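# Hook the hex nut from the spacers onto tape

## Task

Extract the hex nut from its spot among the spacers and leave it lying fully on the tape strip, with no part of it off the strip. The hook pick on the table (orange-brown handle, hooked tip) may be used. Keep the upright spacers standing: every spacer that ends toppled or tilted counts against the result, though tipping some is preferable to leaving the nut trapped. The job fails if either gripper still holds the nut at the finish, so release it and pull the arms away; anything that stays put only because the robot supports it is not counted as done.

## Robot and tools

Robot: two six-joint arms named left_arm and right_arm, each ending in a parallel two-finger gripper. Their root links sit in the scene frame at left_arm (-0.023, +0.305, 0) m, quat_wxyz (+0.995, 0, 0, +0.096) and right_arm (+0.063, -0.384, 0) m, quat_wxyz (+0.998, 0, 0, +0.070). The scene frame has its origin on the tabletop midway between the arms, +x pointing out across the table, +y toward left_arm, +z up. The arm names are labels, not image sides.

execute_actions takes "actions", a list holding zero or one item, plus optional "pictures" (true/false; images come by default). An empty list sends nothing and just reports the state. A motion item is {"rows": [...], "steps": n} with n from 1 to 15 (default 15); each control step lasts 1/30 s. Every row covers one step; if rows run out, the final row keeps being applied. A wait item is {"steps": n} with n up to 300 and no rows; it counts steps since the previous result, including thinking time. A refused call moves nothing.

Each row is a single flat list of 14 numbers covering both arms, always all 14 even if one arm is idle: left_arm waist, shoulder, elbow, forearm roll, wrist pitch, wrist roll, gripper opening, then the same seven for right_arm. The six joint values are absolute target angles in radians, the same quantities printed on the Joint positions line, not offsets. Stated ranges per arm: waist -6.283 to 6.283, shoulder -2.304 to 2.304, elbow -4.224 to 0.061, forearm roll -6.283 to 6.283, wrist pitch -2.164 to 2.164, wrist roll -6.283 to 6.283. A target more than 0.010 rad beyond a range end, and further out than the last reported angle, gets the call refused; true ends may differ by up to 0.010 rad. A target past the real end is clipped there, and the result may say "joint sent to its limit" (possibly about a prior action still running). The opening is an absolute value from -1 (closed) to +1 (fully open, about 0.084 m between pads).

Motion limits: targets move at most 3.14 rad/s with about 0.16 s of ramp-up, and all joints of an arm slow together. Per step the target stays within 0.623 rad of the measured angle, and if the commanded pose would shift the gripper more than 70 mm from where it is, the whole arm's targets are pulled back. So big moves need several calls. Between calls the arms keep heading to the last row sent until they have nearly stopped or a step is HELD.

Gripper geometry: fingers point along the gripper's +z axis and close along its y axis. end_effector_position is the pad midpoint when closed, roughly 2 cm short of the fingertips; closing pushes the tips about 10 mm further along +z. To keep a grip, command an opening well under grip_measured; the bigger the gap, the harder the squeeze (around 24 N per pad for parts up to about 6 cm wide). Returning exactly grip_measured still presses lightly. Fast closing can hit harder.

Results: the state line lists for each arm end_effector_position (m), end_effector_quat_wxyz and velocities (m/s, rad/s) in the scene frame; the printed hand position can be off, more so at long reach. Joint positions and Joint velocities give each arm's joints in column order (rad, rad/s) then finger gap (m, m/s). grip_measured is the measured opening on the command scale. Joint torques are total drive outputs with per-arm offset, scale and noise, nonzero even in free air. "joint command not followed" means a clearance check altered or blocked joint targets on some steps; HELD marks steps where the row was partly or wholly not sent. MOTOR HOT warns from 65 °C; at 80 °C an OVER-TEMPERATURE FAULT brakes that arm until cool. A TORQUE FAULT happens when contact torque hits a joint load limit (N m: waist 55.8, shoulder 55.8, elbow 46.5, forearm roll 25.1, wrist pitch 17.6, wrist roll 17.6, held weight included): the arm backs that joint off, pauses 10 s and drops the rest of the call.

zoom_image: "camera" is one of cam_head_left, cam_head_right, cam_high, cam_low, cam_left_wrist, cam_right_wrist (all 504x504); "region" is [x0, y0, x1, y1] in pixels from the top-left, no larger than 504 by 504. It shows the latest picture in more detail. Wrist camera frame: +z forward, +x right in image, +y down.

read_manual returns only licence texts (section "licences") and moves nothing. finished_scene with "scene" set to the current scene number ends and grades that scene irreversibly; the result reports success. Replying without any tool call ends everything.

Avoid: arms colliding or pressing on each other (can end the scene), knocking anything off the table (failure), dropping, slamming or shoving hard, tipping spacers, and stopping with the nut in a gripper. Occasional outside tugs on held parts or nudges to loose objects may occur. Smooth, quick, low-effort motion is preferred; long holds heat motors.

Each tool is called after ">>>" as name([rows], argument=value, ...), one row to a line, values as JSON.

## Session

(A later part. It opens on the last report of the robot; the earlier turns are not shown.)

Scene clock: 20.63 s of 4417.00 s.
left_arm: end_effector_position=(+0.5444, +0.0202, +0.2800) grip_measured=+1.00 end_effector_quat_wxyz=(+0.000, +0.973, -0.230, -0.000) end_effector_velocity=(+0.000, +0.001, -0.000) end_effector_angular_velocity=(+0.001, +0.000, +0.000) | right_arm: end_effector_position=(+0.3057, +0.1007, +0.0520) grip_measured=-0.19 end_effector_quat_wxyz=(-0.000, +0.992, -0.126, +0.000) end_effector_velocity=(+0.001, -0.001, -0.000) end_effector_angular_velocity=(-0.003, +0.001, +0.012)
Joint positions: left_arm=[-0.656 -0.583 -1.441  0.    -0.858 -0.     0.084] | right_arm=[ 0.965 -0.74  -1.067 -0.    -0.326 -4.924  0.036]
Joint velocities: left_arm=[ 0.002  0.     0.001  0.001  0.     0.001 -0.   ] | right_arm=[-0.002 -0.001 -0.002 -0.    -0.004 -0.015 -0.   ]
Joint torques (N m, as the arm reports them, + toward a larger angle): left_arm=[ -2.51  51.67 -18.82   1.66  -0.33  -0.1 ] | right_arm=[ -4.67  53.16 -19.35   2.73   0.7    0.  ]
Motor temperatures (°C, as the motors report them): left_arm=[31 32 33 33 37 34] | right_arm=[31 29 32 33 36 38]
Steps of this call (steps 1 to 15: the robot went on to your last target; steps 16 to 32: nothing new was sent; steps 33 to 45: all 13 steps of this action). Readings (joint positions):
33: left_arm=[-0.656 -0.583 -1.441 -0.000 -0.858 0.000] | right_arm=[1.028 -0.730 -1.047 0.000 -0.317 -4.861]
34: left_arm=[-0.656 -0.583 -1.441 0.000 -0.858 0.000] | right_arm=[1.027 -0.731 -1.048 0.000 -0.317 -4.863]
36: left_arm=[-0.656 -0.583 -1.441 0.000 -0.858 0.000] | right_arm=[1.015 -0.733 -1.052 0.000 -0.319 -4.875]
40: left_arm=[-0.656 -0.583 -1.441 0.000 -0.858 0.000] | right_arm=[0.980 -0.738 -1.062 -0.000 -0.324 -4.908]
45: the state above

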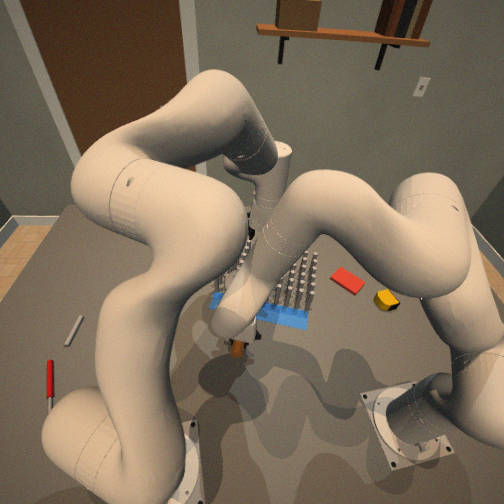

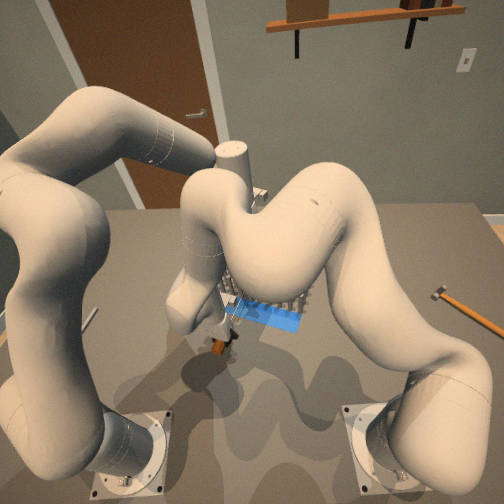

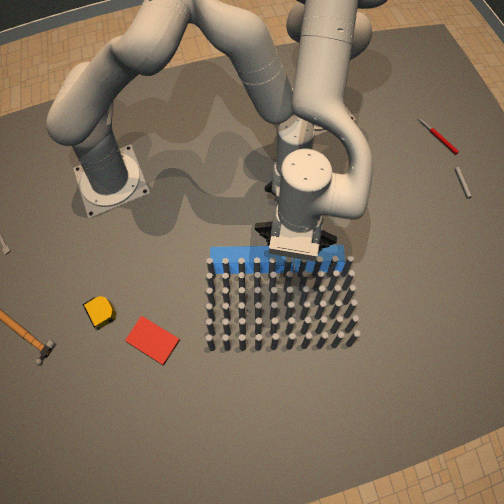

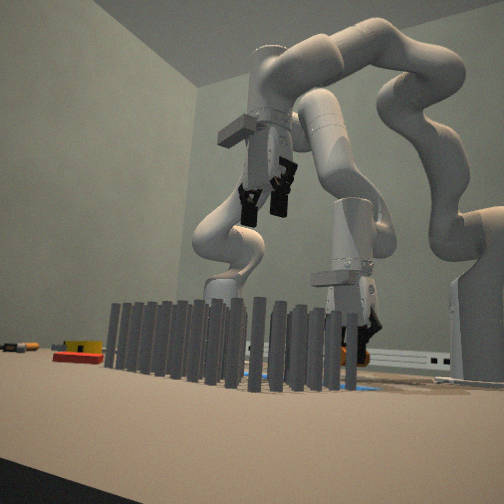

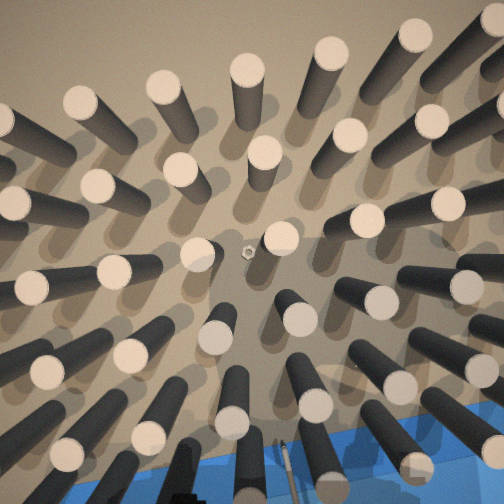

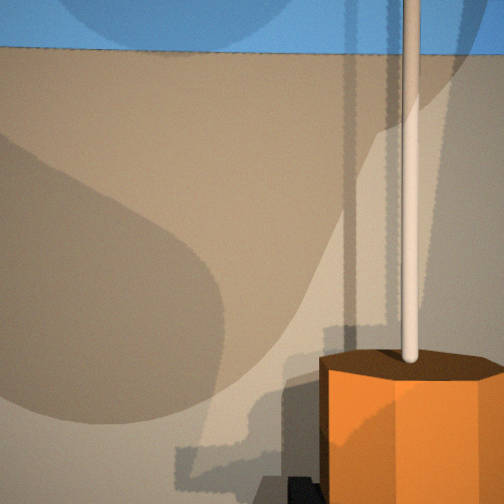

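>>> execute_actions([
  {"rows": [
[-0.6559, -0.5831, -1.4411, 0, -0.8580, 0, 1, 0.9557, -0.7426, -1.0711, 0, -0.3285, -4.9334, -1],
[-0.6559, -0.5831, -1.4411, 0, -0.8580, 0, 1, 0.9468, -0.7445, -1.0750, 0, -0.3303, -4.9423, -1],
[-0.6559, -0.5831, -1.4411, 0, -0.8580, 0, 1, 0.9379, -0.7465, -1.0788, 0, -0.3322, -4.9512, -1],
[-0.6559, -0.5831, -1.4411, 0, -0.8580, 0, 1, 0.9291, -0.7485, -1.0826, 0, -0.3340, -4.9600, -1],
[-0.6559, -0.5831, -1.4411, 0, -0.8580, 0, 1, 0.9202, -0.7505, -1.0864, 0, -0.3359, -4.9689, -1],
[-0.6559, -0.5831, -1.4411, 0, -0.8580, 0, 1, 0.9113, -0.7524, -1.0903, 0, -0.3377, -4.9778, -1],
[-0.6559, -0.5831, -1.4411, 0, -0.8580, 0, 1, 0.9024, -0.7544, -1.0941, 0, -0.3396, -4.9867, -1],
[-0.6559, -0.5831, -1.4411, 0, -0.8580, 0, 1, 0.8938, -0.7569, -1.0989, 0, -0.3419, -4.9953, -1],
[-0.6559, -0.5831, -1.4411, 0, -0.8580, 0, 1, 0.8852, -0.7593, -1.1036, 0, -0.3442, -5.0039, -1],
[-0.6559, -0.5831, -1.4411, 0, -0.8580, 0, 1, 0.8766, -0.7618, -1.1084, 0, -0.3465, -5.0125, -1],
[-0.6559, -0.5831, -1.4411, 0, -0.8580, 0, 1, 0.8680, -0.7642, -1.1131, 0, -0.3489, -5.0211, -1],
[-0.6559, -0.5831, -1.4411, 0, -0.8580, 0, 1, 0.8594, -0.7667, -1.1179, 0, -0.3512, -5.0297, -1],
[-0.6559, -0.5831, -1.4411, 0, -0.8580, 0, 1, 0.8508, -0.7691, -1.1226, 0, -0.3535, -5.0383, -1],
[-0.6559, -0.5831, -1.4411, 0, -0.8580, 0, 1, 0.8422, -0.7716, -1.1274, 0, -0.3558, -5.0469, -1]
], "steps": 15},
], pictures=false)

>>> execute_actions([
  {"steps": 6},
])

>>> zoom_image(camera="cam_left_wrist", region=[190, 220, 330, 360])

Scene clock: 24.57 s of 4417.00 s.
left_arm: end_effector_position=(+0.5444, +0.0202, +0.2800) grip_measured=+1.00 end_effector_quat_wxyz=(+0.000, +0.973, -0.230, -0.000) end_effector_velocity=(-0.000, +0.000, -0.001) end_effector_angular_velocity=(+0.000, +0.002, +0.001) | right_arm: end_effector_position=(+0.3653, +0.0856, +0.0520) grip_measured=-0.19 end_effector_quat_wxyz=(-0.000, +0.992, -0.126, +0.000) end_effector_velocity=(+0.137, -0.038, -0.000) end_effector_angular_velocity=(+0.003, -0.002, -0.009)
Joint positions: left_arm=[-0.656 -0.583 -1.441  0.    -0.858  0.     0.084] | right_arm=[ 0.857 -0.767 -1.119 -0.    -0.352 -5.032  0.036]
Joint velocities: left_arm=[ 0.001 -0.001  0.001 -0.    -0.     0.     0.   ] | right_arm=[-0.244 -0.069 -0.133  0.    -0.06  -0.235 -0.   ]
Joint torques (N m, as the arm reports them, + toward a larger angle): left_arm=[  0.13  52.74 -19.1    0.52  -0.33  -0.04] | right_arm=[ -1.75  55.86 -18.66   2.9    0.53   0.24]
Motor temperatures (°C, as the motors report them): left_arm=[31 32 33 33 37 34] | right_arm=[31 29 32 33 36 38]
Steps of this call (steps 1 to 15: the robot went on to your last target; steps 16 to 90: nothing new was sent; then 0.43 s passed at rest; steps 91 to 105: all 15 steps of this action). Readings (joint positions):
91: left_arm=[-0.656 -0.583 -1.441 -0.000 -0.858 -0.000] | right_arm=[0.964 -0.741 -1.067 0.000 -0.327 -4.925]
92: left_arm=[-0.656 -0.583 -1.441 -0.000 -0.858 -0.000] | right_arm=[0.963 -0.741 -1.068 0.000 -0.327 -4.927]
94: left_arm=[-0.656 -0.583 -1.441 0.000 -0.858 -0.000] | right_arm=[0.951 -0.744 -1.073 0.000 -0.330 -4.938]
98: left_arm=[-0.656 -0.583 -1.441 0.000 -0.858 -0.000] | right_arm=[0.918 -0.751 -1.088 -0.000 -0.336 -4.971]
105: the state above

Scene clock: 24.77 s of 4417.00 s.
left_arm: end_effector_position=(+0.5444, +0.0202, +0.2800) grip_measured=+1.00 end_effector_quat_wxyz=(+0.000, +0.973, -0.230, -0.000) end_effector_velocity=(+0.000, +0.001, -0.000) end_effector_angular_velocity=(+0.001, +0.000, +0.001) | right_arm: end_effector_position=(+0.3735, +0.0832, +0.0520) grip_measured=-0.19 end_effector_quat_wxyz=(+0.000, +0.992, -0.126, -0.000) end_effector_velocity=(+0.001, +0.000, +0.000) end_effector_angular_velocity=(-0.001, +0.000, +0.006)
Joint positions: left_arm=[-0.656 -0.583 -1.441 -0.    -0.858 -0.     0.084] | right_arm=[ 0.843 -0.771 -1.127  0.    -0.356 -5.046  0.036]
Joint velocities: left_arm=[ 0.001 -0.     0.     0.001  0.    -0.001 -0.   ] | right_arm=[-0.001 -0.001 -0.003  0.    -0.003 -0.007 -0.   ]
Joint torques (N m, as the arm reports them, + toward a larger angle): left_arm=[ -1.93  56.53 -19.87   1.65  -0.15  -0.15] | right_arm=[ -7.91  53.96 -19.17   2.8    0.77  -0.07]
Motor temperatures (°C, as the motors report them): left_arm=[31 32 33 33 37 34] | right_arm=[31 29 32 33 36 38]
Steps of this call (steps 1 to 6: the robot went on to your last target). Readings (joint positions):
1: left_arm=[-0.656 -0.583 -1.441 0.000 -0.858 -0.000] | right_arm=[0.850 -0.769 -1.123 -0.000 -0.353 -5.038]
2: left_arm=[-0.656 -0.583 -1.441 0.000 -0.858 -0.000] | right_arm=[0.846 -0.770 -1.125 -0.000 -0.354 -5.042]
4: left_arm=[-0.656 -0.583 -1.441 -0.000 -0.858 -0.000] | right_arm=[0.843 -0.771 -1.127 -0.000 -0.355 -5.045]
6: the state above

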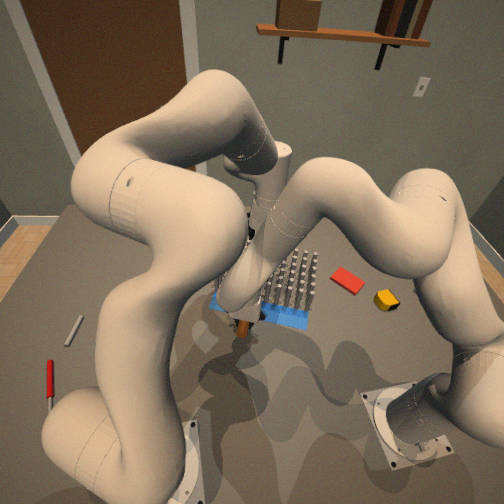

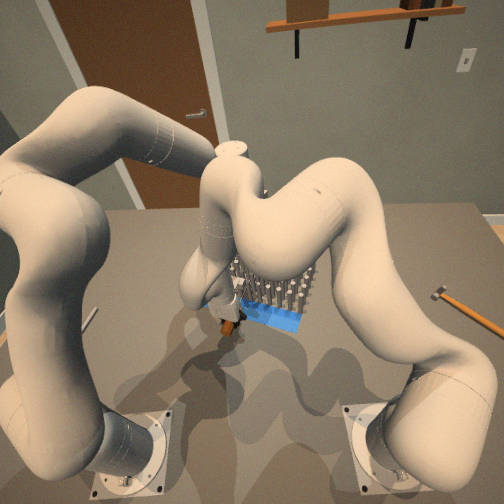

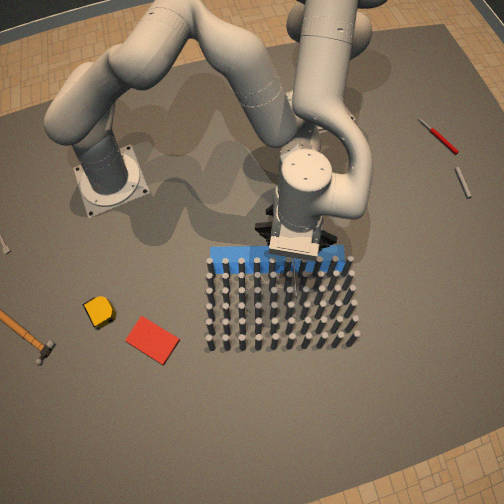

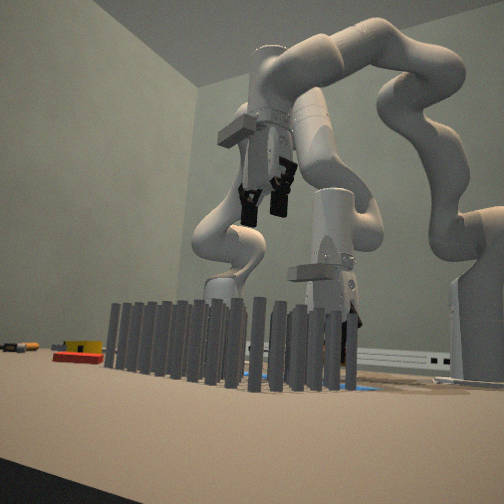

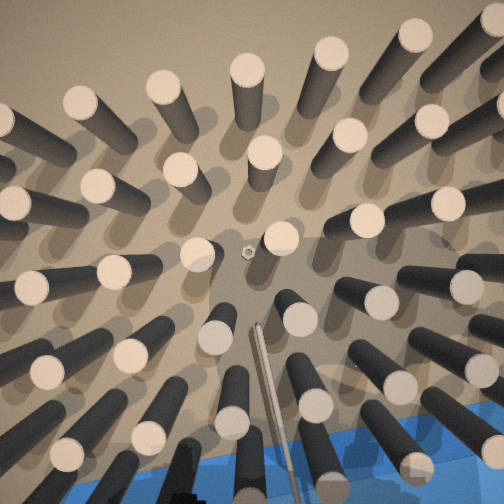

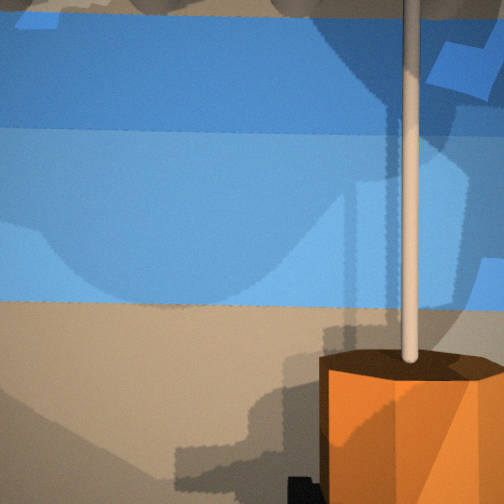

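Region (190, 220, 330, 360) of cam_left_wrist's 504x504 image, scaled by 3.600, with more detail than that image has.

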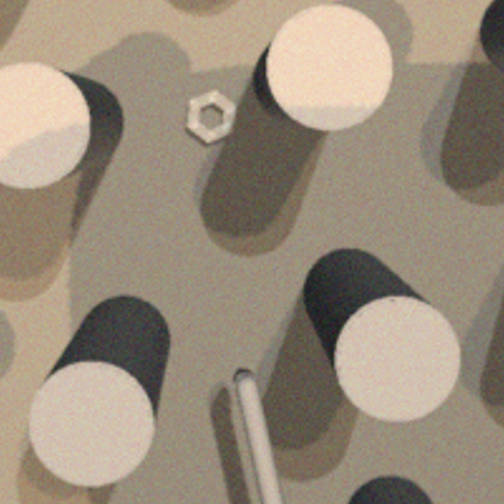

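>>> execute_actions([
  {"rows": [
[-0.6559, -0.5831, -1.4411, 0, -0.8580, 0, 1, 0.8344, -0.7739, -1.1318, 0, -0.3579, -5.0547, -1],
[-0.6559, -0.5831, -1.4411, 0, -0.8580, 0, 1, 0.8266, -0.7762, -1.1362, 0, -0.3601, -5.0625, -1],
[-0.6559, -0.5831, -1.4411, 0, -0.8580, 0, 1, 0.8188, -0.7784, -1.1406, 0, -0.3622, -5.0703, -1],
[-0.6559, -0.5831, -1.4411, 0, -0.8580, 0, 1, 0.8110, -0.7807, -1.1450, 0, -0.3643, -5.0781, -1],
[-0.6559, -0.5831, -1.4411, 0, -0.8580, 0, 1, 0.8031, -0.7830, -1.1495, 0, -0.3665, -5.0860, -1],
[-0.6559, -0.5831, -1.4411, 0, -0.8580, 0, 1, 0.7953, -0.7853, -1.1539, 0, -0.3686, -5.0938, -1],
[-0.6559, -0.5831, -1.4411, 0, -0.8580, 0, 1, 0.7875, -0.7875, -1.1583, 0, -0.3707, -5.1016, -1],
[-0.6559, -0.5831, -1.4411, 0, -0.8580, 0, 1, 0.7797, -0.7898, -1.1627, 0, -0.3729, -5.1094, -1],
[-0.6559, -0.5831, -1.4411, 0, -0.8580, 0, 1, 0.7719, -0.7921, -1.1671, 0, -0.3750, -5.1172, -1]
], "steps": 15},
], pictures=true)

>>> zoom_image(camera="cam_left_wrist", region=[200, 210, 300, 310])

Scene clock: 27.27 s of 4417.00 s.
left_arm: end_effector_position=(+0.5444, +0.0202, +0.2800) grip_measured=+1.00 end_effector_quat_wxyz=(+0.000, +0.973, -0.230, -0.000) end_effector_velocity=(-0.000, -0.000, -0.001) end_effector_angular_velocity=(+0.001, +0.001, -0.001) | right_arm: end_effector_position=(+0.4131, +0.0699, +0.0520) grip_measured=-0.19 end_effector_quat_wxyz=(+0.000, +0.992, -0.126, +0.000) end_effector_velocity=(+0.001, -0.000, -0.000) end_effector_angular_velocity=(-0.002, +0.002, +0.010)
Joint positions: left_arm=[-0.656 -0.583 -1.441  0.    -0.858 -0.     0.084] | right_arm=[ 0.772 -0.792 -1.167 -0.    -0.375 -5.116  0.036]
Joint velocities: left_arm=[-0.001 -0.001  0.    -0.     0.    -0.     0.   ] | right_arm=[-0.002 -0.002 -0.003  0.001 -0.005 -0.013 -0.   ]
Joint torques (N m, as the arm reports them, + toward a larger angle): left_arm=[ -0.56  53.08 -18.56   1.36  -0.25  -0.05] | right_arm=[ -5.91  55.75 -21.14   2.62   0.71  -0.12]
Motor temperatures (°C, as the motors report them): left_arm=[31 32 33 33 37 34] | right_arm=[31 29 32 33 36 38]
Steps of this call (steps 1 to 30: the robot went on to your last target; steps 31 to 60: nothing new was sent; steps 61 to 75: all 15 steps of this action). Readings (joint positions):
61: left_arm=[-0.656 -0.583 -1.441 -0.000 -0.858 -0.000] | right_arm=[0.842 -0.772 -1.128 0.000 -0.356 -5.047]
62: left_arm=[-0.656 -0.583 -1.441 -0.000 -0.858 0.000] | right_arm=[0.840 -0.772 -1.129 0.000 -0.357 -5.049]
64: left_arm=[-0.656 -0.583 -1.441 -0.000 -0.858 0.000] | right_arm=[0.831 -0.775 -1.134 0.000 -0.359 -5.059]
68: left_arm=[-0.656 -0.583 -1.441 0.000 -0.858 0.000] | right_arm=[0.801 -0.784 -1.151 -0.000 -0.367 -5.088]
75: the state above

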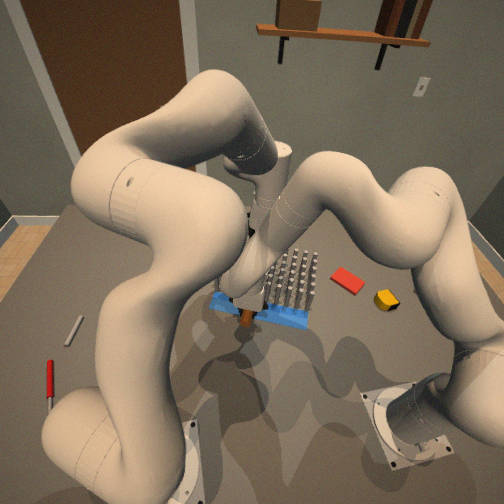

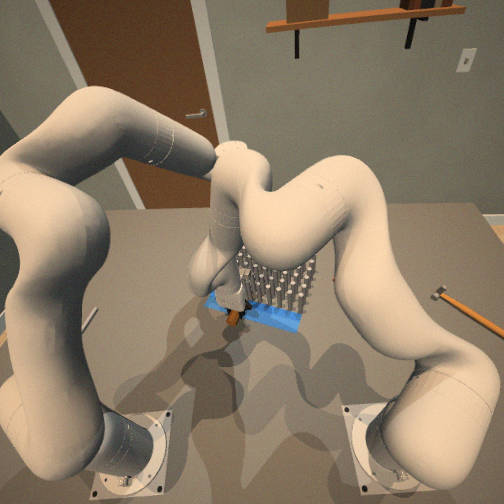

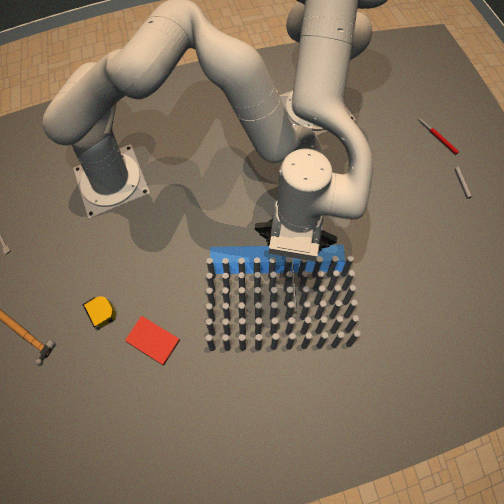

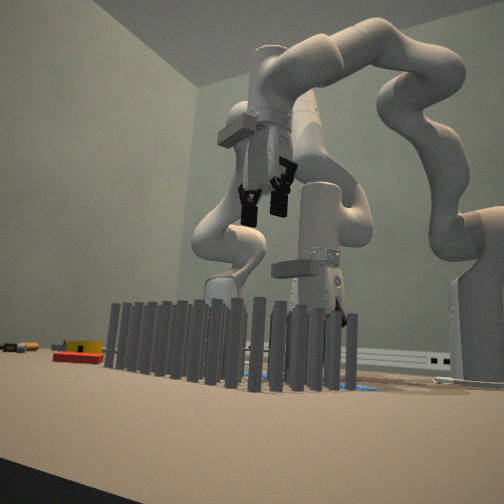

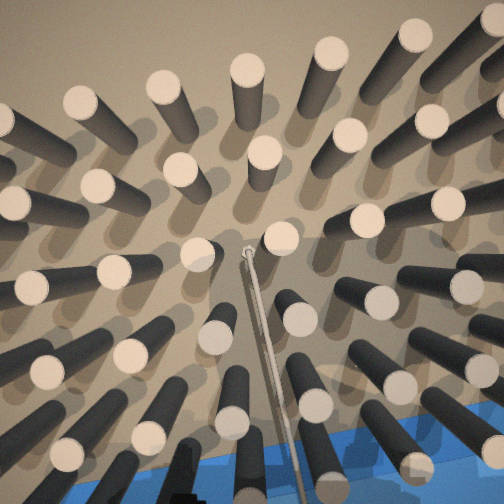

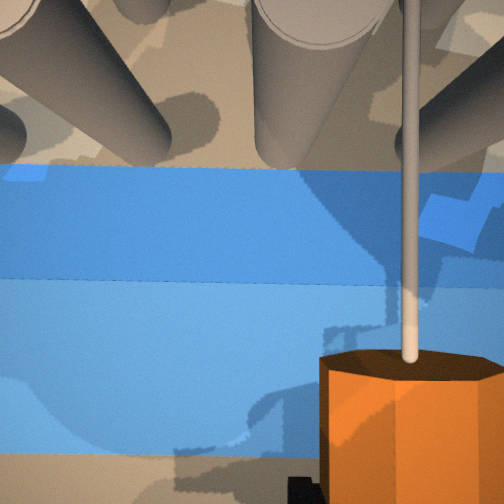

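Region (200, 210, 300, 310) of cam_left_wrist's 504x504 image, scaled by 5.040, with more detail than that image has.

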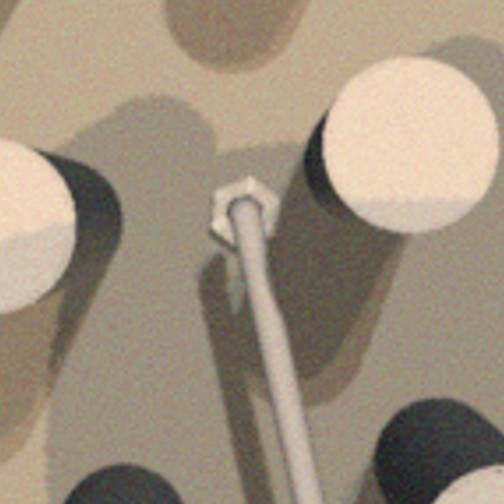

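>>> execute_actions([
  {"rows": [
[-0.6559, -0.5831, -1.4411, 0, -0.8580, 0, 1, 0.7719, -0.7960, -1.1679, 0, -0.3719, -5.1172, -1],
[-0.6559, -0.5831, -1.4411, 0, -0.8580, 0, 1, 0.7719, -0.7999, -1.1688, 0, -0.3689, -5.1172, -1],
[-0.6559, -0.5831, -1.4411, 0, -0.8580, 0, 1, 0.7719, -0.8038, -1.1696, 0, -0.3658, -5.1172, -1],
[-0.6559, -0.5831, -1.4411, 0, -0.8580, 0, 1, 0.7719, -0.8078, -1.1705, 0, -0.3627, -5.1172, -1],
[-0.6559, -0.5831, -1.4411, 0, -0.8580, 0, 1, 0.7719, -0.8117, -1.1713, 0, -0.3596, -5.1172, -1],
[-0.6559, -0.5831, -1.4411, 0, -0.8580, 0, 1, 0.7719, -0.8156, -1.1722, 0, -0.3566, -5.1172, -1],
[-0.6559, -0.5831, -1.4411, 0, -0.8580, 0, 1, 0.7719, -0.8195, -1.1730, 0, -0.3535, -5.1172, -1]
], "steps": 13},
], pictures=true)

>>> zoom_image(camera="cam_left_wrist", region=[200, 210, 300, 310])

Scene clock: 29.07 s of 4417.00 s.
left_arm: end_effector_position=(+0.5444, +0.0202, +0.2800) grip_measured=+1.00 end_effector_quat_wxyz=(+0.000, +0.973, -0.230, -0.000) end_effector_velocity=(-0.000, -0.001, +0.001) end_effector_angular_velocity=(-0.001, -0.001, +0.000) | right_arm: end_effector_position=(+0.4133, +0.0698, +0.0381) grip_measured=-0.19 end_effector_quat_wxyz=(+0.000, +0.992, -0.126, -0.000) end_effector_velocity=(+0.002, +0.003, +0.001) end_effector_angular_velocity=(+0.007, -0.006, +0.000)
Joint positions: left_arm=[-0.656 -0.583 -1.441 -0.    -0.858 -0.     0.084] | right_arm=[ 0.772 -0.819 -1.173 -0.    -0.354 -5.117  0.036]
Joint velocities: left_arm=[-0.001  0.001 -0.    -0.001  0.    -0.    -0.   ] | right_arm=[-0.     0.001 -0.003 -0.001  0.005  0.     0.   ]
Joint torques (N m, as the arm reports them, + toward a larger angle): left_arm=[ -2.74  53.39 -19.26   1.48  -0.14  -0.02] | right_arm=[ -7.09  57.16 -20.03   2.85   0.67  -0.06]
Motor temperatures (°C, as the motors report them): left_arm=[31 32 33 33 37 34] | right_arm=[31 29 32 33 36 38]
Steps of this call (steps 1 to 15: the robot went on to your last target; steps 16 to 41: nothing new was sent; steps 42 to 54: all 13 steps of this action). Readings (joint positions):
42: left_arm=[-0.656 -0.583 -1.441 -0.000 -0.858 -0.000] | right_arm=[0.772 -0.792 -1.167 -0.000 -0.375 -5.117]
43: left_arm=[-0.656 -0.583 -1.441 -0.000 -0.858 -0.000] | right_arm=[0.772 -0.793 -1.167 0.000 -0.374 -5.117]
45: left_arm=[-0.656 -0.583 -1.441 0.000 -0.858 0.000] | right_arm=[0.772 -0.798 -1.169 0.000 -0.370 -5.117]
49: left_arm=[-0.656 -0.583 -1.441 0.000 -0.858 0.000] | right_arm=[0.772 -0.813 -1.172 -0.000 -0.359 -5.117]
54: the state above

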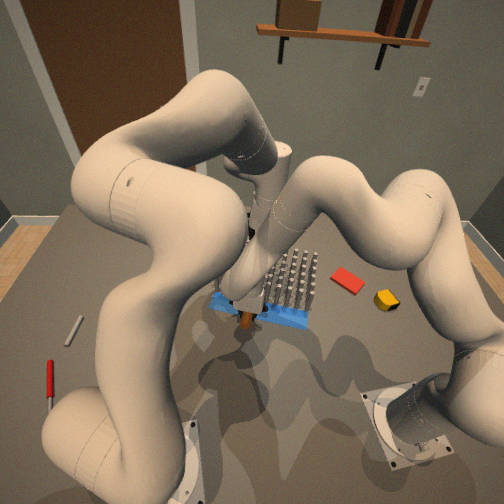

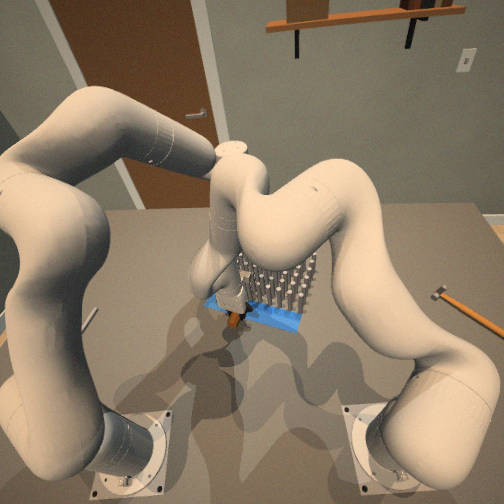

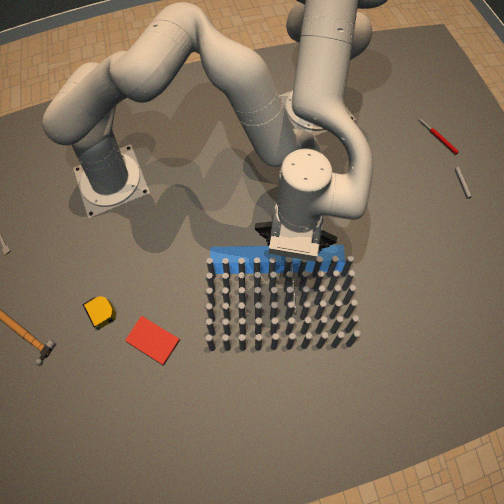

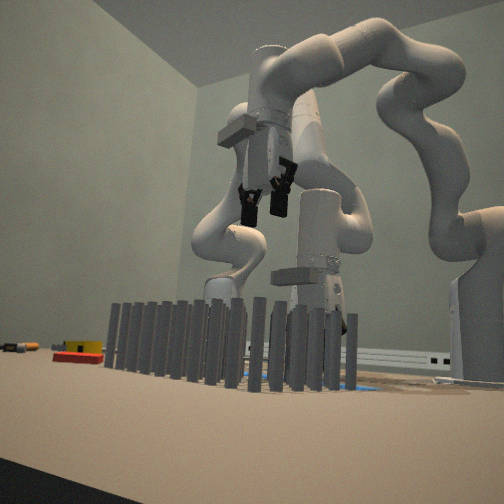

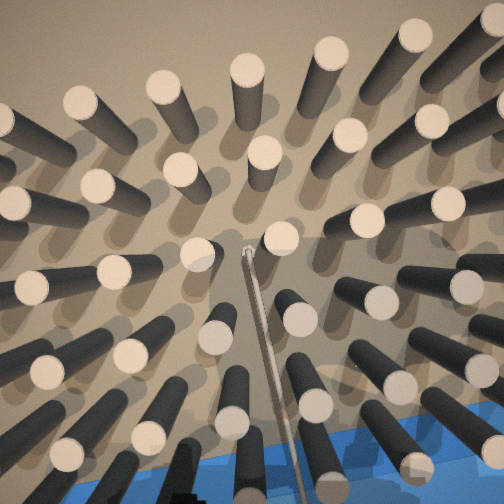

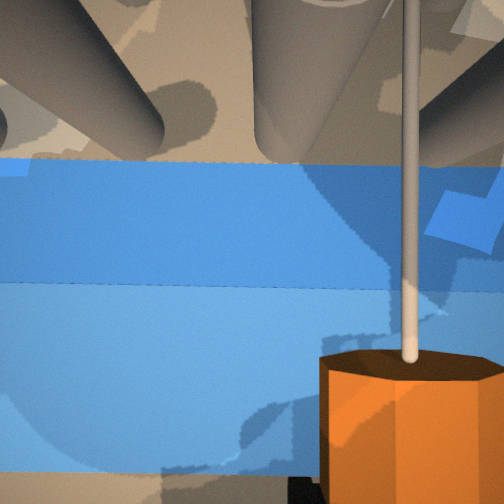

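Region (200, 210, 300, 310) of cam_left_wrist's 504x504 image, scaled by 5.040, with more detail than that image has.

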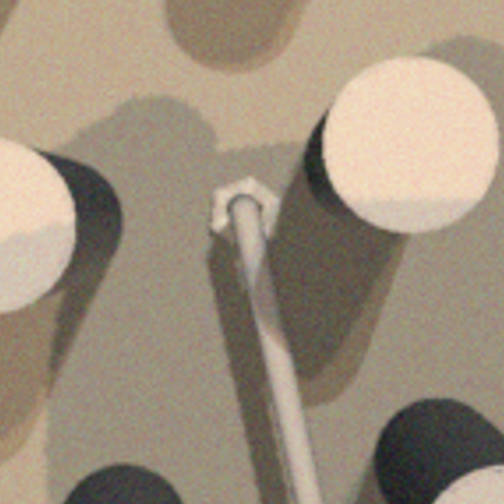

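>>> execute_actions([
  {"rows": [
[-0.6559, -0.5831, -1.4411, 0, -0.8580, 0, 1, 0.7789, -0.8175, -1.1690, 0, -0.3516, -5.1102, -1],
[-0.6559, -0.5831, -1.4411, 0, -0.8580, 0, 1, 0.7860, -0.8154, -1.1651, 0, -0.3497, -5.1031, -1],
[-0.6559, -0.5831, -1.4411, 0, -0.8580, 0, 1, 0.7930, -0.8134, -1.1611, 0, -0.3477, -5.0961, -1],
[-0.6559, -0.5831, -1.4411, 0, -0.8580, 0, 1, 0.8000, -0.8113, -1.1571, 0, -0.3458, -5.0891, -1],
[-0.6559, -0.5831, -1.4411, 0, -0.8580, 0, 1, 0.8071, -0.8093, -1.1532, 0, -0.3439, -5.0821, -1]
], "steps": 11},
], pictures=true)

>>> zoom_image(camera="cam_left_wrist", region=[200, 210, 320, 330])

Scene clock: 30.63 s of 4417.00 s.
left_arm: end_effector_position=(+0.5444, +0.0202, +0.2800) grip_measured=+1.00 end_effector_quat_wxyz=(+0.000, +0.973, -0.230, -0.000) end_effector_velocity=(-0.000, -0.000, -0.000) end_effector_angular_velocity=(-0.000, +0.000, -0.001) | right_arm: end_effector_position=(+0.3938, +0.0769, +0.0381) grip_measured=-0.19 end_effector_quat_wxyz=(+0.000, +0.992, -0.126, -0.000) end_effector_velocity=(-0.000, +0.000, +0.000) end_effector_angular_velocity=(+0.002, -0.002, -0.009)
Joint positions: left_arm=[-0.656 -0.583 -1.441  0.    -0.858 -0.     0.084] | right_arm=[ 0.807 -0.809 -1.153  0.    -0.344 -5.083  0.036]
Joint velocities: left_arm=[-0.    -0.     0.    -0.001  0.     0.001  0.   ] | right_arm=[ 0.001  0.002  0.003 -0.001  0.004  0.01  -0.   ]
Joint torques (N m, as the arm reports them, + toward a larger angle): left_arm=[ -2.69  52.11 -20.57   0.18  -0.37  -0.17] | right_arm=[ -6.65  55.4  -20.07   2.61   0.64  -0.23]
Motor temperatures (°C, as the motors report them): left_arm=[31 32 33 33 37 34] | right_arm=[31 29 32 33 36 38]
Steps of this call (steps 1 to 15: the robot went on to your last target; steps 16 to 36: nothing new was sent; steps 37 to 47: all 11 steps of this action). Readings (joint positions):
37: left_arm=[-0.656 -0.583 -1.441 -0.000 -0.858 0.000] | right_arm=[0.772 -0.819 -1.173 -0.000 -0.353 -5.117]
38: left_arm=[-0.656 -0.583 -1.441 -0.000 -0.858 -0.000] | right_arm=[0.773 -0.819 -1.172 -0.000 -0.353 -5.115]
40: left_arm=[-0.656 -0.583 -1.441 -0.000 -0.858 0.000] | right_arm=[0.782 -0.816 -1.167 -0.000 -0.350 -5.106]
44: left_arm=[-0.656 -0.583 -1.441 -0.000 -0.858 -0.000] | right_arm=[0.805 -0.810 -1.155 0.000 -0.345 -5.086]
47: the state above

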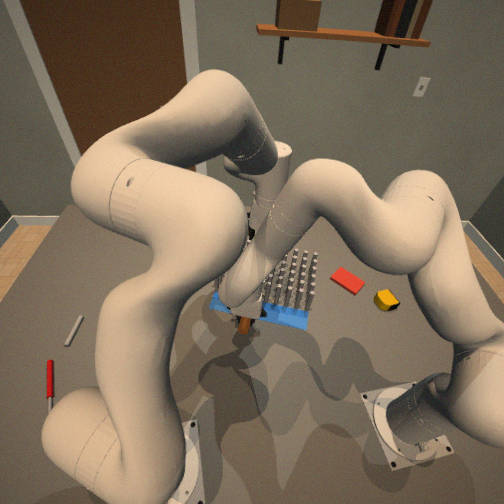

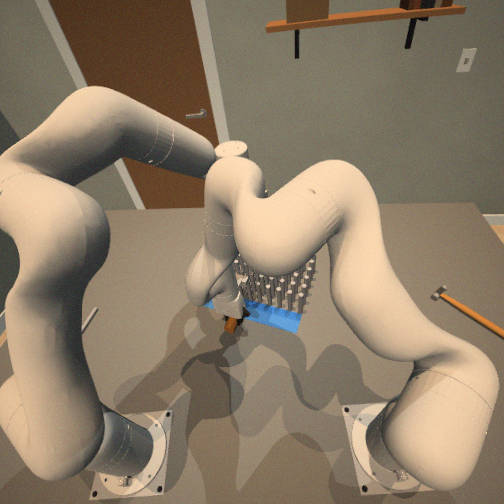

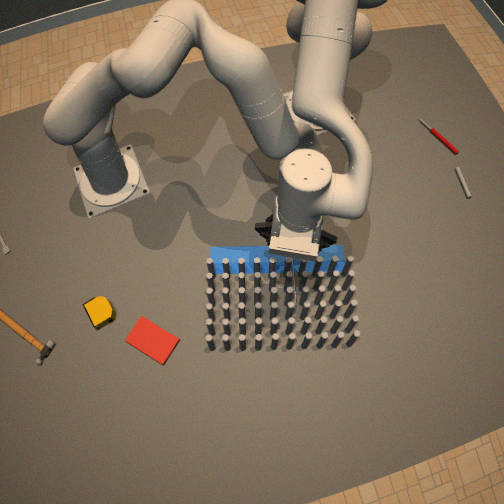

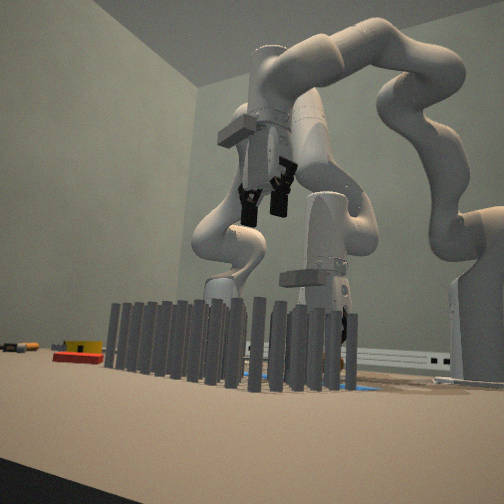

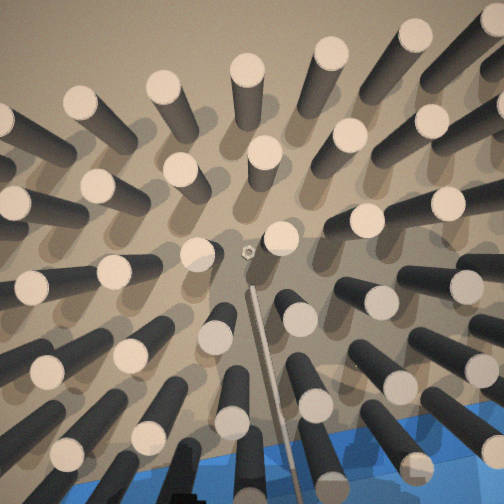

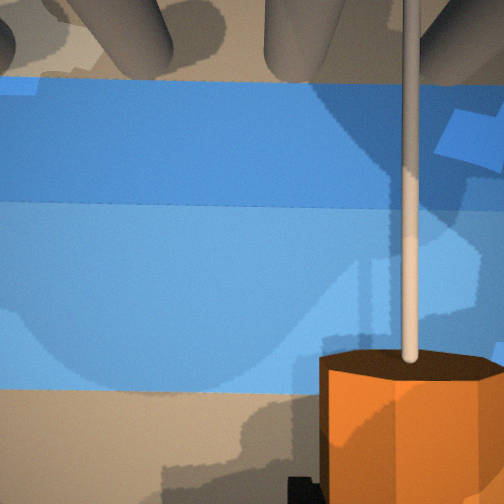

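Region (200, 210, 320, 330) of cam_left_wrist's 504x504 image, scaled by 4.200, with more detail than that image has.

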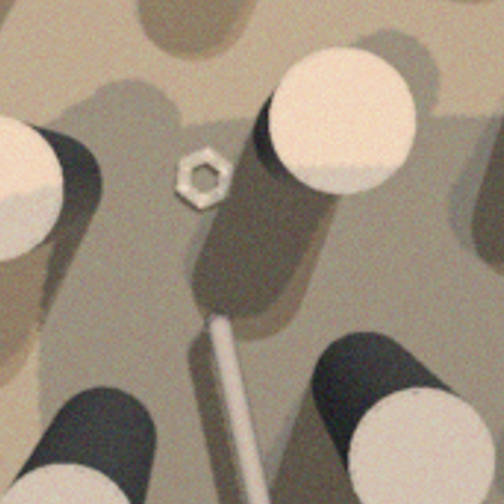

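>>> execute_actions([
  {"rows": [
[-0.6559, -0.5831, -1.4411, 0, -0.8580, 0, 1, 0.8000, -0.8113, -1.1571, 0, -0.3458, -5.0891, -1],
[-0.6559, -0.5831, -1.4411, 0, -0.8580, 0, 1, 0.7930, -0.8134, -1.1611, 0, -0.3477, -5.0961, -1],
[-0.6559, -0.5831, -1.4411, 0, -0.8580, 0, 1, 0.7860, -0.8154, -1.1651, 0, -0.3497, -5.1031, -1],
[-0.6559, -0.5831, -1.4411, 0, -0.8580, 0, 1, 0.7789, -0.8175, -1.1690, 0, -0.3516, -5.1102, -1],
[-0.6559, -0.5831, -1.4411, 0, -0.8580, 0, 1, 0.7719, -0.8195, -1.1730, 0, -0.3535, -5.1172, -1],
[-0.6559, -0.5831, -1.4411, 0, -0.8580, 0, 1, 0.7719, -0.8195, -1.1730, 0, -0.3535, -5.1172, -1],
[-0.6559, -0.5831, -1.4411, 0, -0.8580, 0, 1, 0.7719, -0.8195, -1.1730, 0, -0.3535, -5.1172, -1],
[-0.6559, -0.5831, -1.4411, 0, -0.8580, 0, 1, 0.7719, -0.8195, -1.1730, 0, -0.3535, -5.1172, -1],
[-0.6559, -0.5831, -1.4411, 0, -0.8580, 0, 1, 0.7719, -0.8195, -1.1730, 0, -0.3535, -5.1172, -1],
[-0.6559, -0.5831, -1.4411, 0, -0.8580, 0, 1, 0.7719, -0.8195, -1.1730, 0, -0.3535, -5.1172, -1],
[-0.6559, -0.5831, -1.4411, 0, -0.8580, 0, 1, 0.7719, -0.8238, -1.1739, 0, -0.3501, -5.1172, -1],
[-0.6559, -0.5831, -1.4411, 0, -0.8580, 0, 1, 0.7719, -0.8281, -1.1748, 0, -0.3467, -5.1172, -1],
[-0.6559, -0.5831, -1.4411, 0, -0.8580, 0, 1, 0.7719, -0.8324, -1.1758, 0, -0.3434, -5.1172, -1],
[-0.6559, -0.5831, -1.4411, 0, -0.8580, 0, 1, 0.7719, -0.8367, -1.1767, 0, -0.3400, -5.1172, -1],
[-0.6559, -0.5831, -1.4411, 0, -0.8580, 0, 1, 0.7719, -0.8410, -1.1776, 0, -0.3366, -5.1172, -1]
], "steps": 15},
], pictures=false)

>>> execute_actions([
  {"steps": 7},
])

>>> zoom_image(camera="cam_left_wrist", region=[200, 210, 300, 310])

Scene clock: 32.63 s of 4417.00 s.
left_arm: end_effector_position=(+0.5444, +0.0202, +0.2800) grip_measured=+1.00 end_effector_quat_wxyz=(+0.000, +0.973, -0.230, -0.000) end_effector_velocity=(-0.000, -0.000, +0.000) end_effector_angular_velocity=(-0.000, -0.001, -0.001) | right_arm: end_effector_position=(+0.4133, +0.0699, +0.0327) grip_measured=-0.19 end_effector_quat_wxyz=(-0.000, +0.992, -0.126, +0.000) end_effector_velocity=(-0.003, -0.005, -0.064) end_effector_angular_velocity=(-0.010, +0.008, -0.001)
Joint positions: left_arm=[-0.656 -0.583 -1.441 -0.    -0.858  0.     0.084] | right_arm=[ 0.772 -0.83  -1.175  0.    -0.345 -5.117  0.036]
Joint velocities: left_arm=[-0.001  0.001 -0.     0.    -0.     0.     0.   ] | right_arm=[-0.001 -0.124 -0.023  0.     0.088 -0.001 -0.   ]
Joint torques (N m, as the arm reports them, + toward a larger angle): left_arm=[ -1.65  54.63 -19.88   0.55  -0.27  -0.08] | right_arm=[ -6.05  51.96 -18.71   2.4    0.47  -0.04]
Motor temperatures (°C, as the motors report them): left_arm=[31 32 33 33 37 34] | right_arm=[31 29 32 33 36 38]
Steps of this call (steps 1 to 15: the robot went on to your last target; steps 16 to 45: nothing new was sent; steps 46 to 60: all 15 steps of this action). Readings (joint positions):
46: left_arm=[-0.656 -0.583 -1.441 0.000 -0.858 0.000] | right_arm=[0.807 -0.809 -1.153 0.000 -0.344 -5.082]
47: left_arm=[-0.656 -0.583 -1.441 0.000 -0.858 -0.000] | right_arm=[0.806 -0.810 -1.154 0.000 -0.345 -5.084]
49: left_arm=[-0.656 -0.583 -1.441 -0.000 -0.858 0.000] | right_arm=[0.797 -0.812 -1.159 0.000 -0.347 -5.093]
53: left_arm=[-0.656 -0.583 -1.441 -0.000 -0.858 -0.000] | right_arm=[0.774 -0.819 -1.171 -0.000 -0.352 -5.113]
60: the state above

Scene clock: 32.87 s of 4417.00 s.
left_arm: end_effector_position=(+0.5444, +0.0202, +0.2800) grip_measured=+1.00 end_effector_quat_wxyz=(+0.000, +0.973, -0.230, -0.000) end_effector_velocity=(-0.000, +0.001, -0.001) end_effector_angular_velocity=(-0.001, +0.002, +0.003) | right_arm: end_effector_position=(+0.4132, +0.0696, +0.0271) grip_measured=-0.19 end_effector_quat_wxyz=(+0.000, +0.992, -0.126, +0.000) end_effector_velocity=(+0.003, +0.003, +0.002) end_effector_angular_velocity=(+0.007, -0.005, -0.001)
Joint positions: left_arm=[-0.656 -0.583 -1.441 -0.    -0.858  0.     0.084] | right_arm=[ 0.772 -0.841 -1.178  0.    -0.337 -5.117  0.036]
Joint velocities: left_arm=[ 0.001 -0.     0.001 -0.002 -0.    -0.001 -0.   ] | right_arm=[-0.001  0.001 -0.004  0.001  0.003 -0.    -0.   ]
Joint torques (N m, as the arm reports them, + toward a larger angle): left_arm=[ -1.16  55.79 -18.47   0.08  -0.33   0.01] | right_arm=[ -5.7   55.51 -20.1    2.68   0.66  -0.03]
Motor temperatures (°C, as the motors report them): left_arm=[31 32 33 33 37 34] | right_arm=[31 29 32 33 36 38]
Steps of this call (steps 1 to 7: the robot went on to your last target). Readings (joint positions):
1: left_arm=[-0.656 -0.583 -1.441 -0.000 -0.858 -0.000] | right_arm=[0.772 -0.834 -1.176 0.000 -0.342 -5.117]
2: left_arm=[-0.656 -0.583 -1.441 -0.000 -0.858 -0.000] | right_arm=[0.772 -0.837 -1.177 -0.000 -0.340 -5.117]
4: left_arm=[-0.656 -0.583 -1.441 -0.000 -0.858 -0.000] | right_arm=[0.772 -0.841 -1.177 -0.000 -0.338 -5.117]
7: the state above

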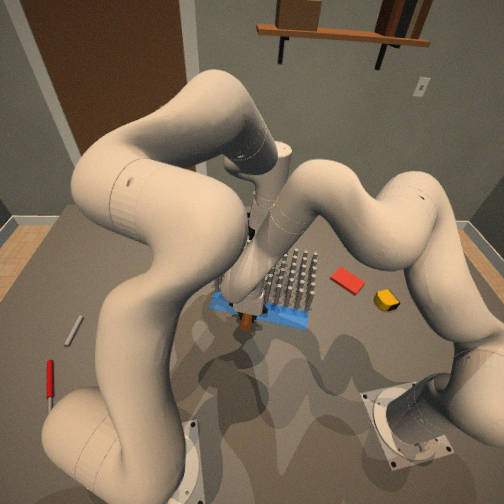

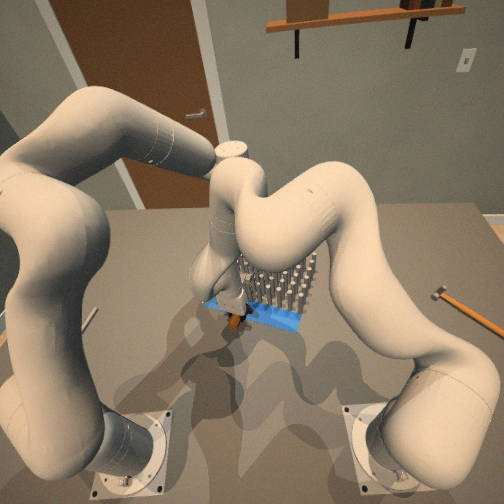

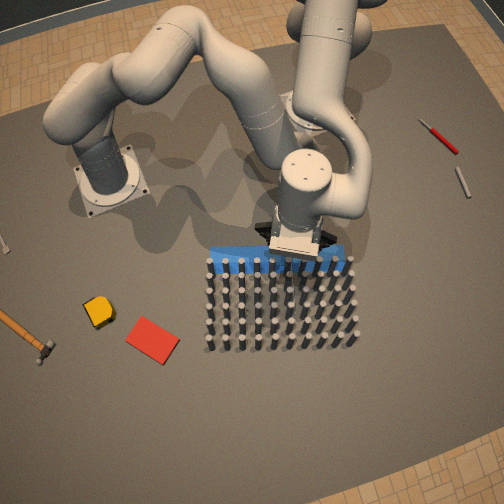

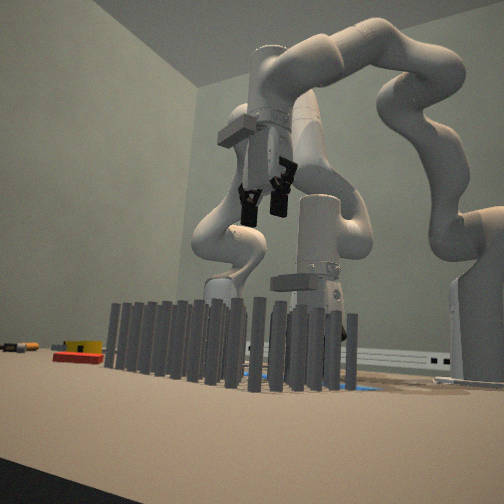

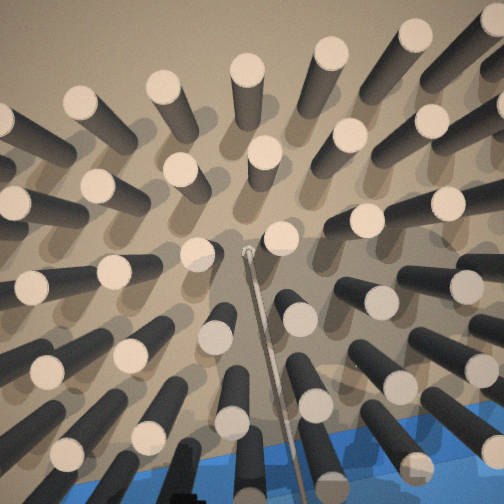

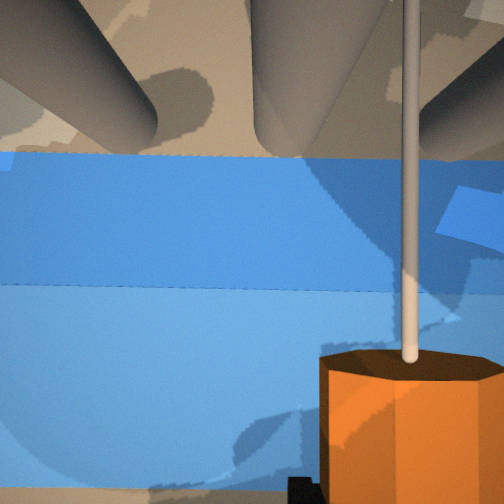

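Region (200, 210, 300, 310) of cam_left_wrist's 504x504 image, scaled by 5.040, with more detail than that image has.

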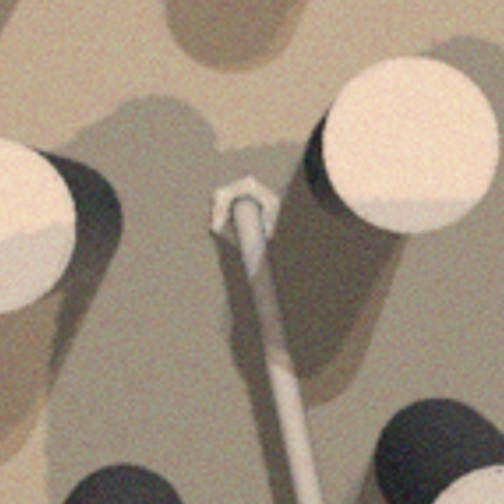

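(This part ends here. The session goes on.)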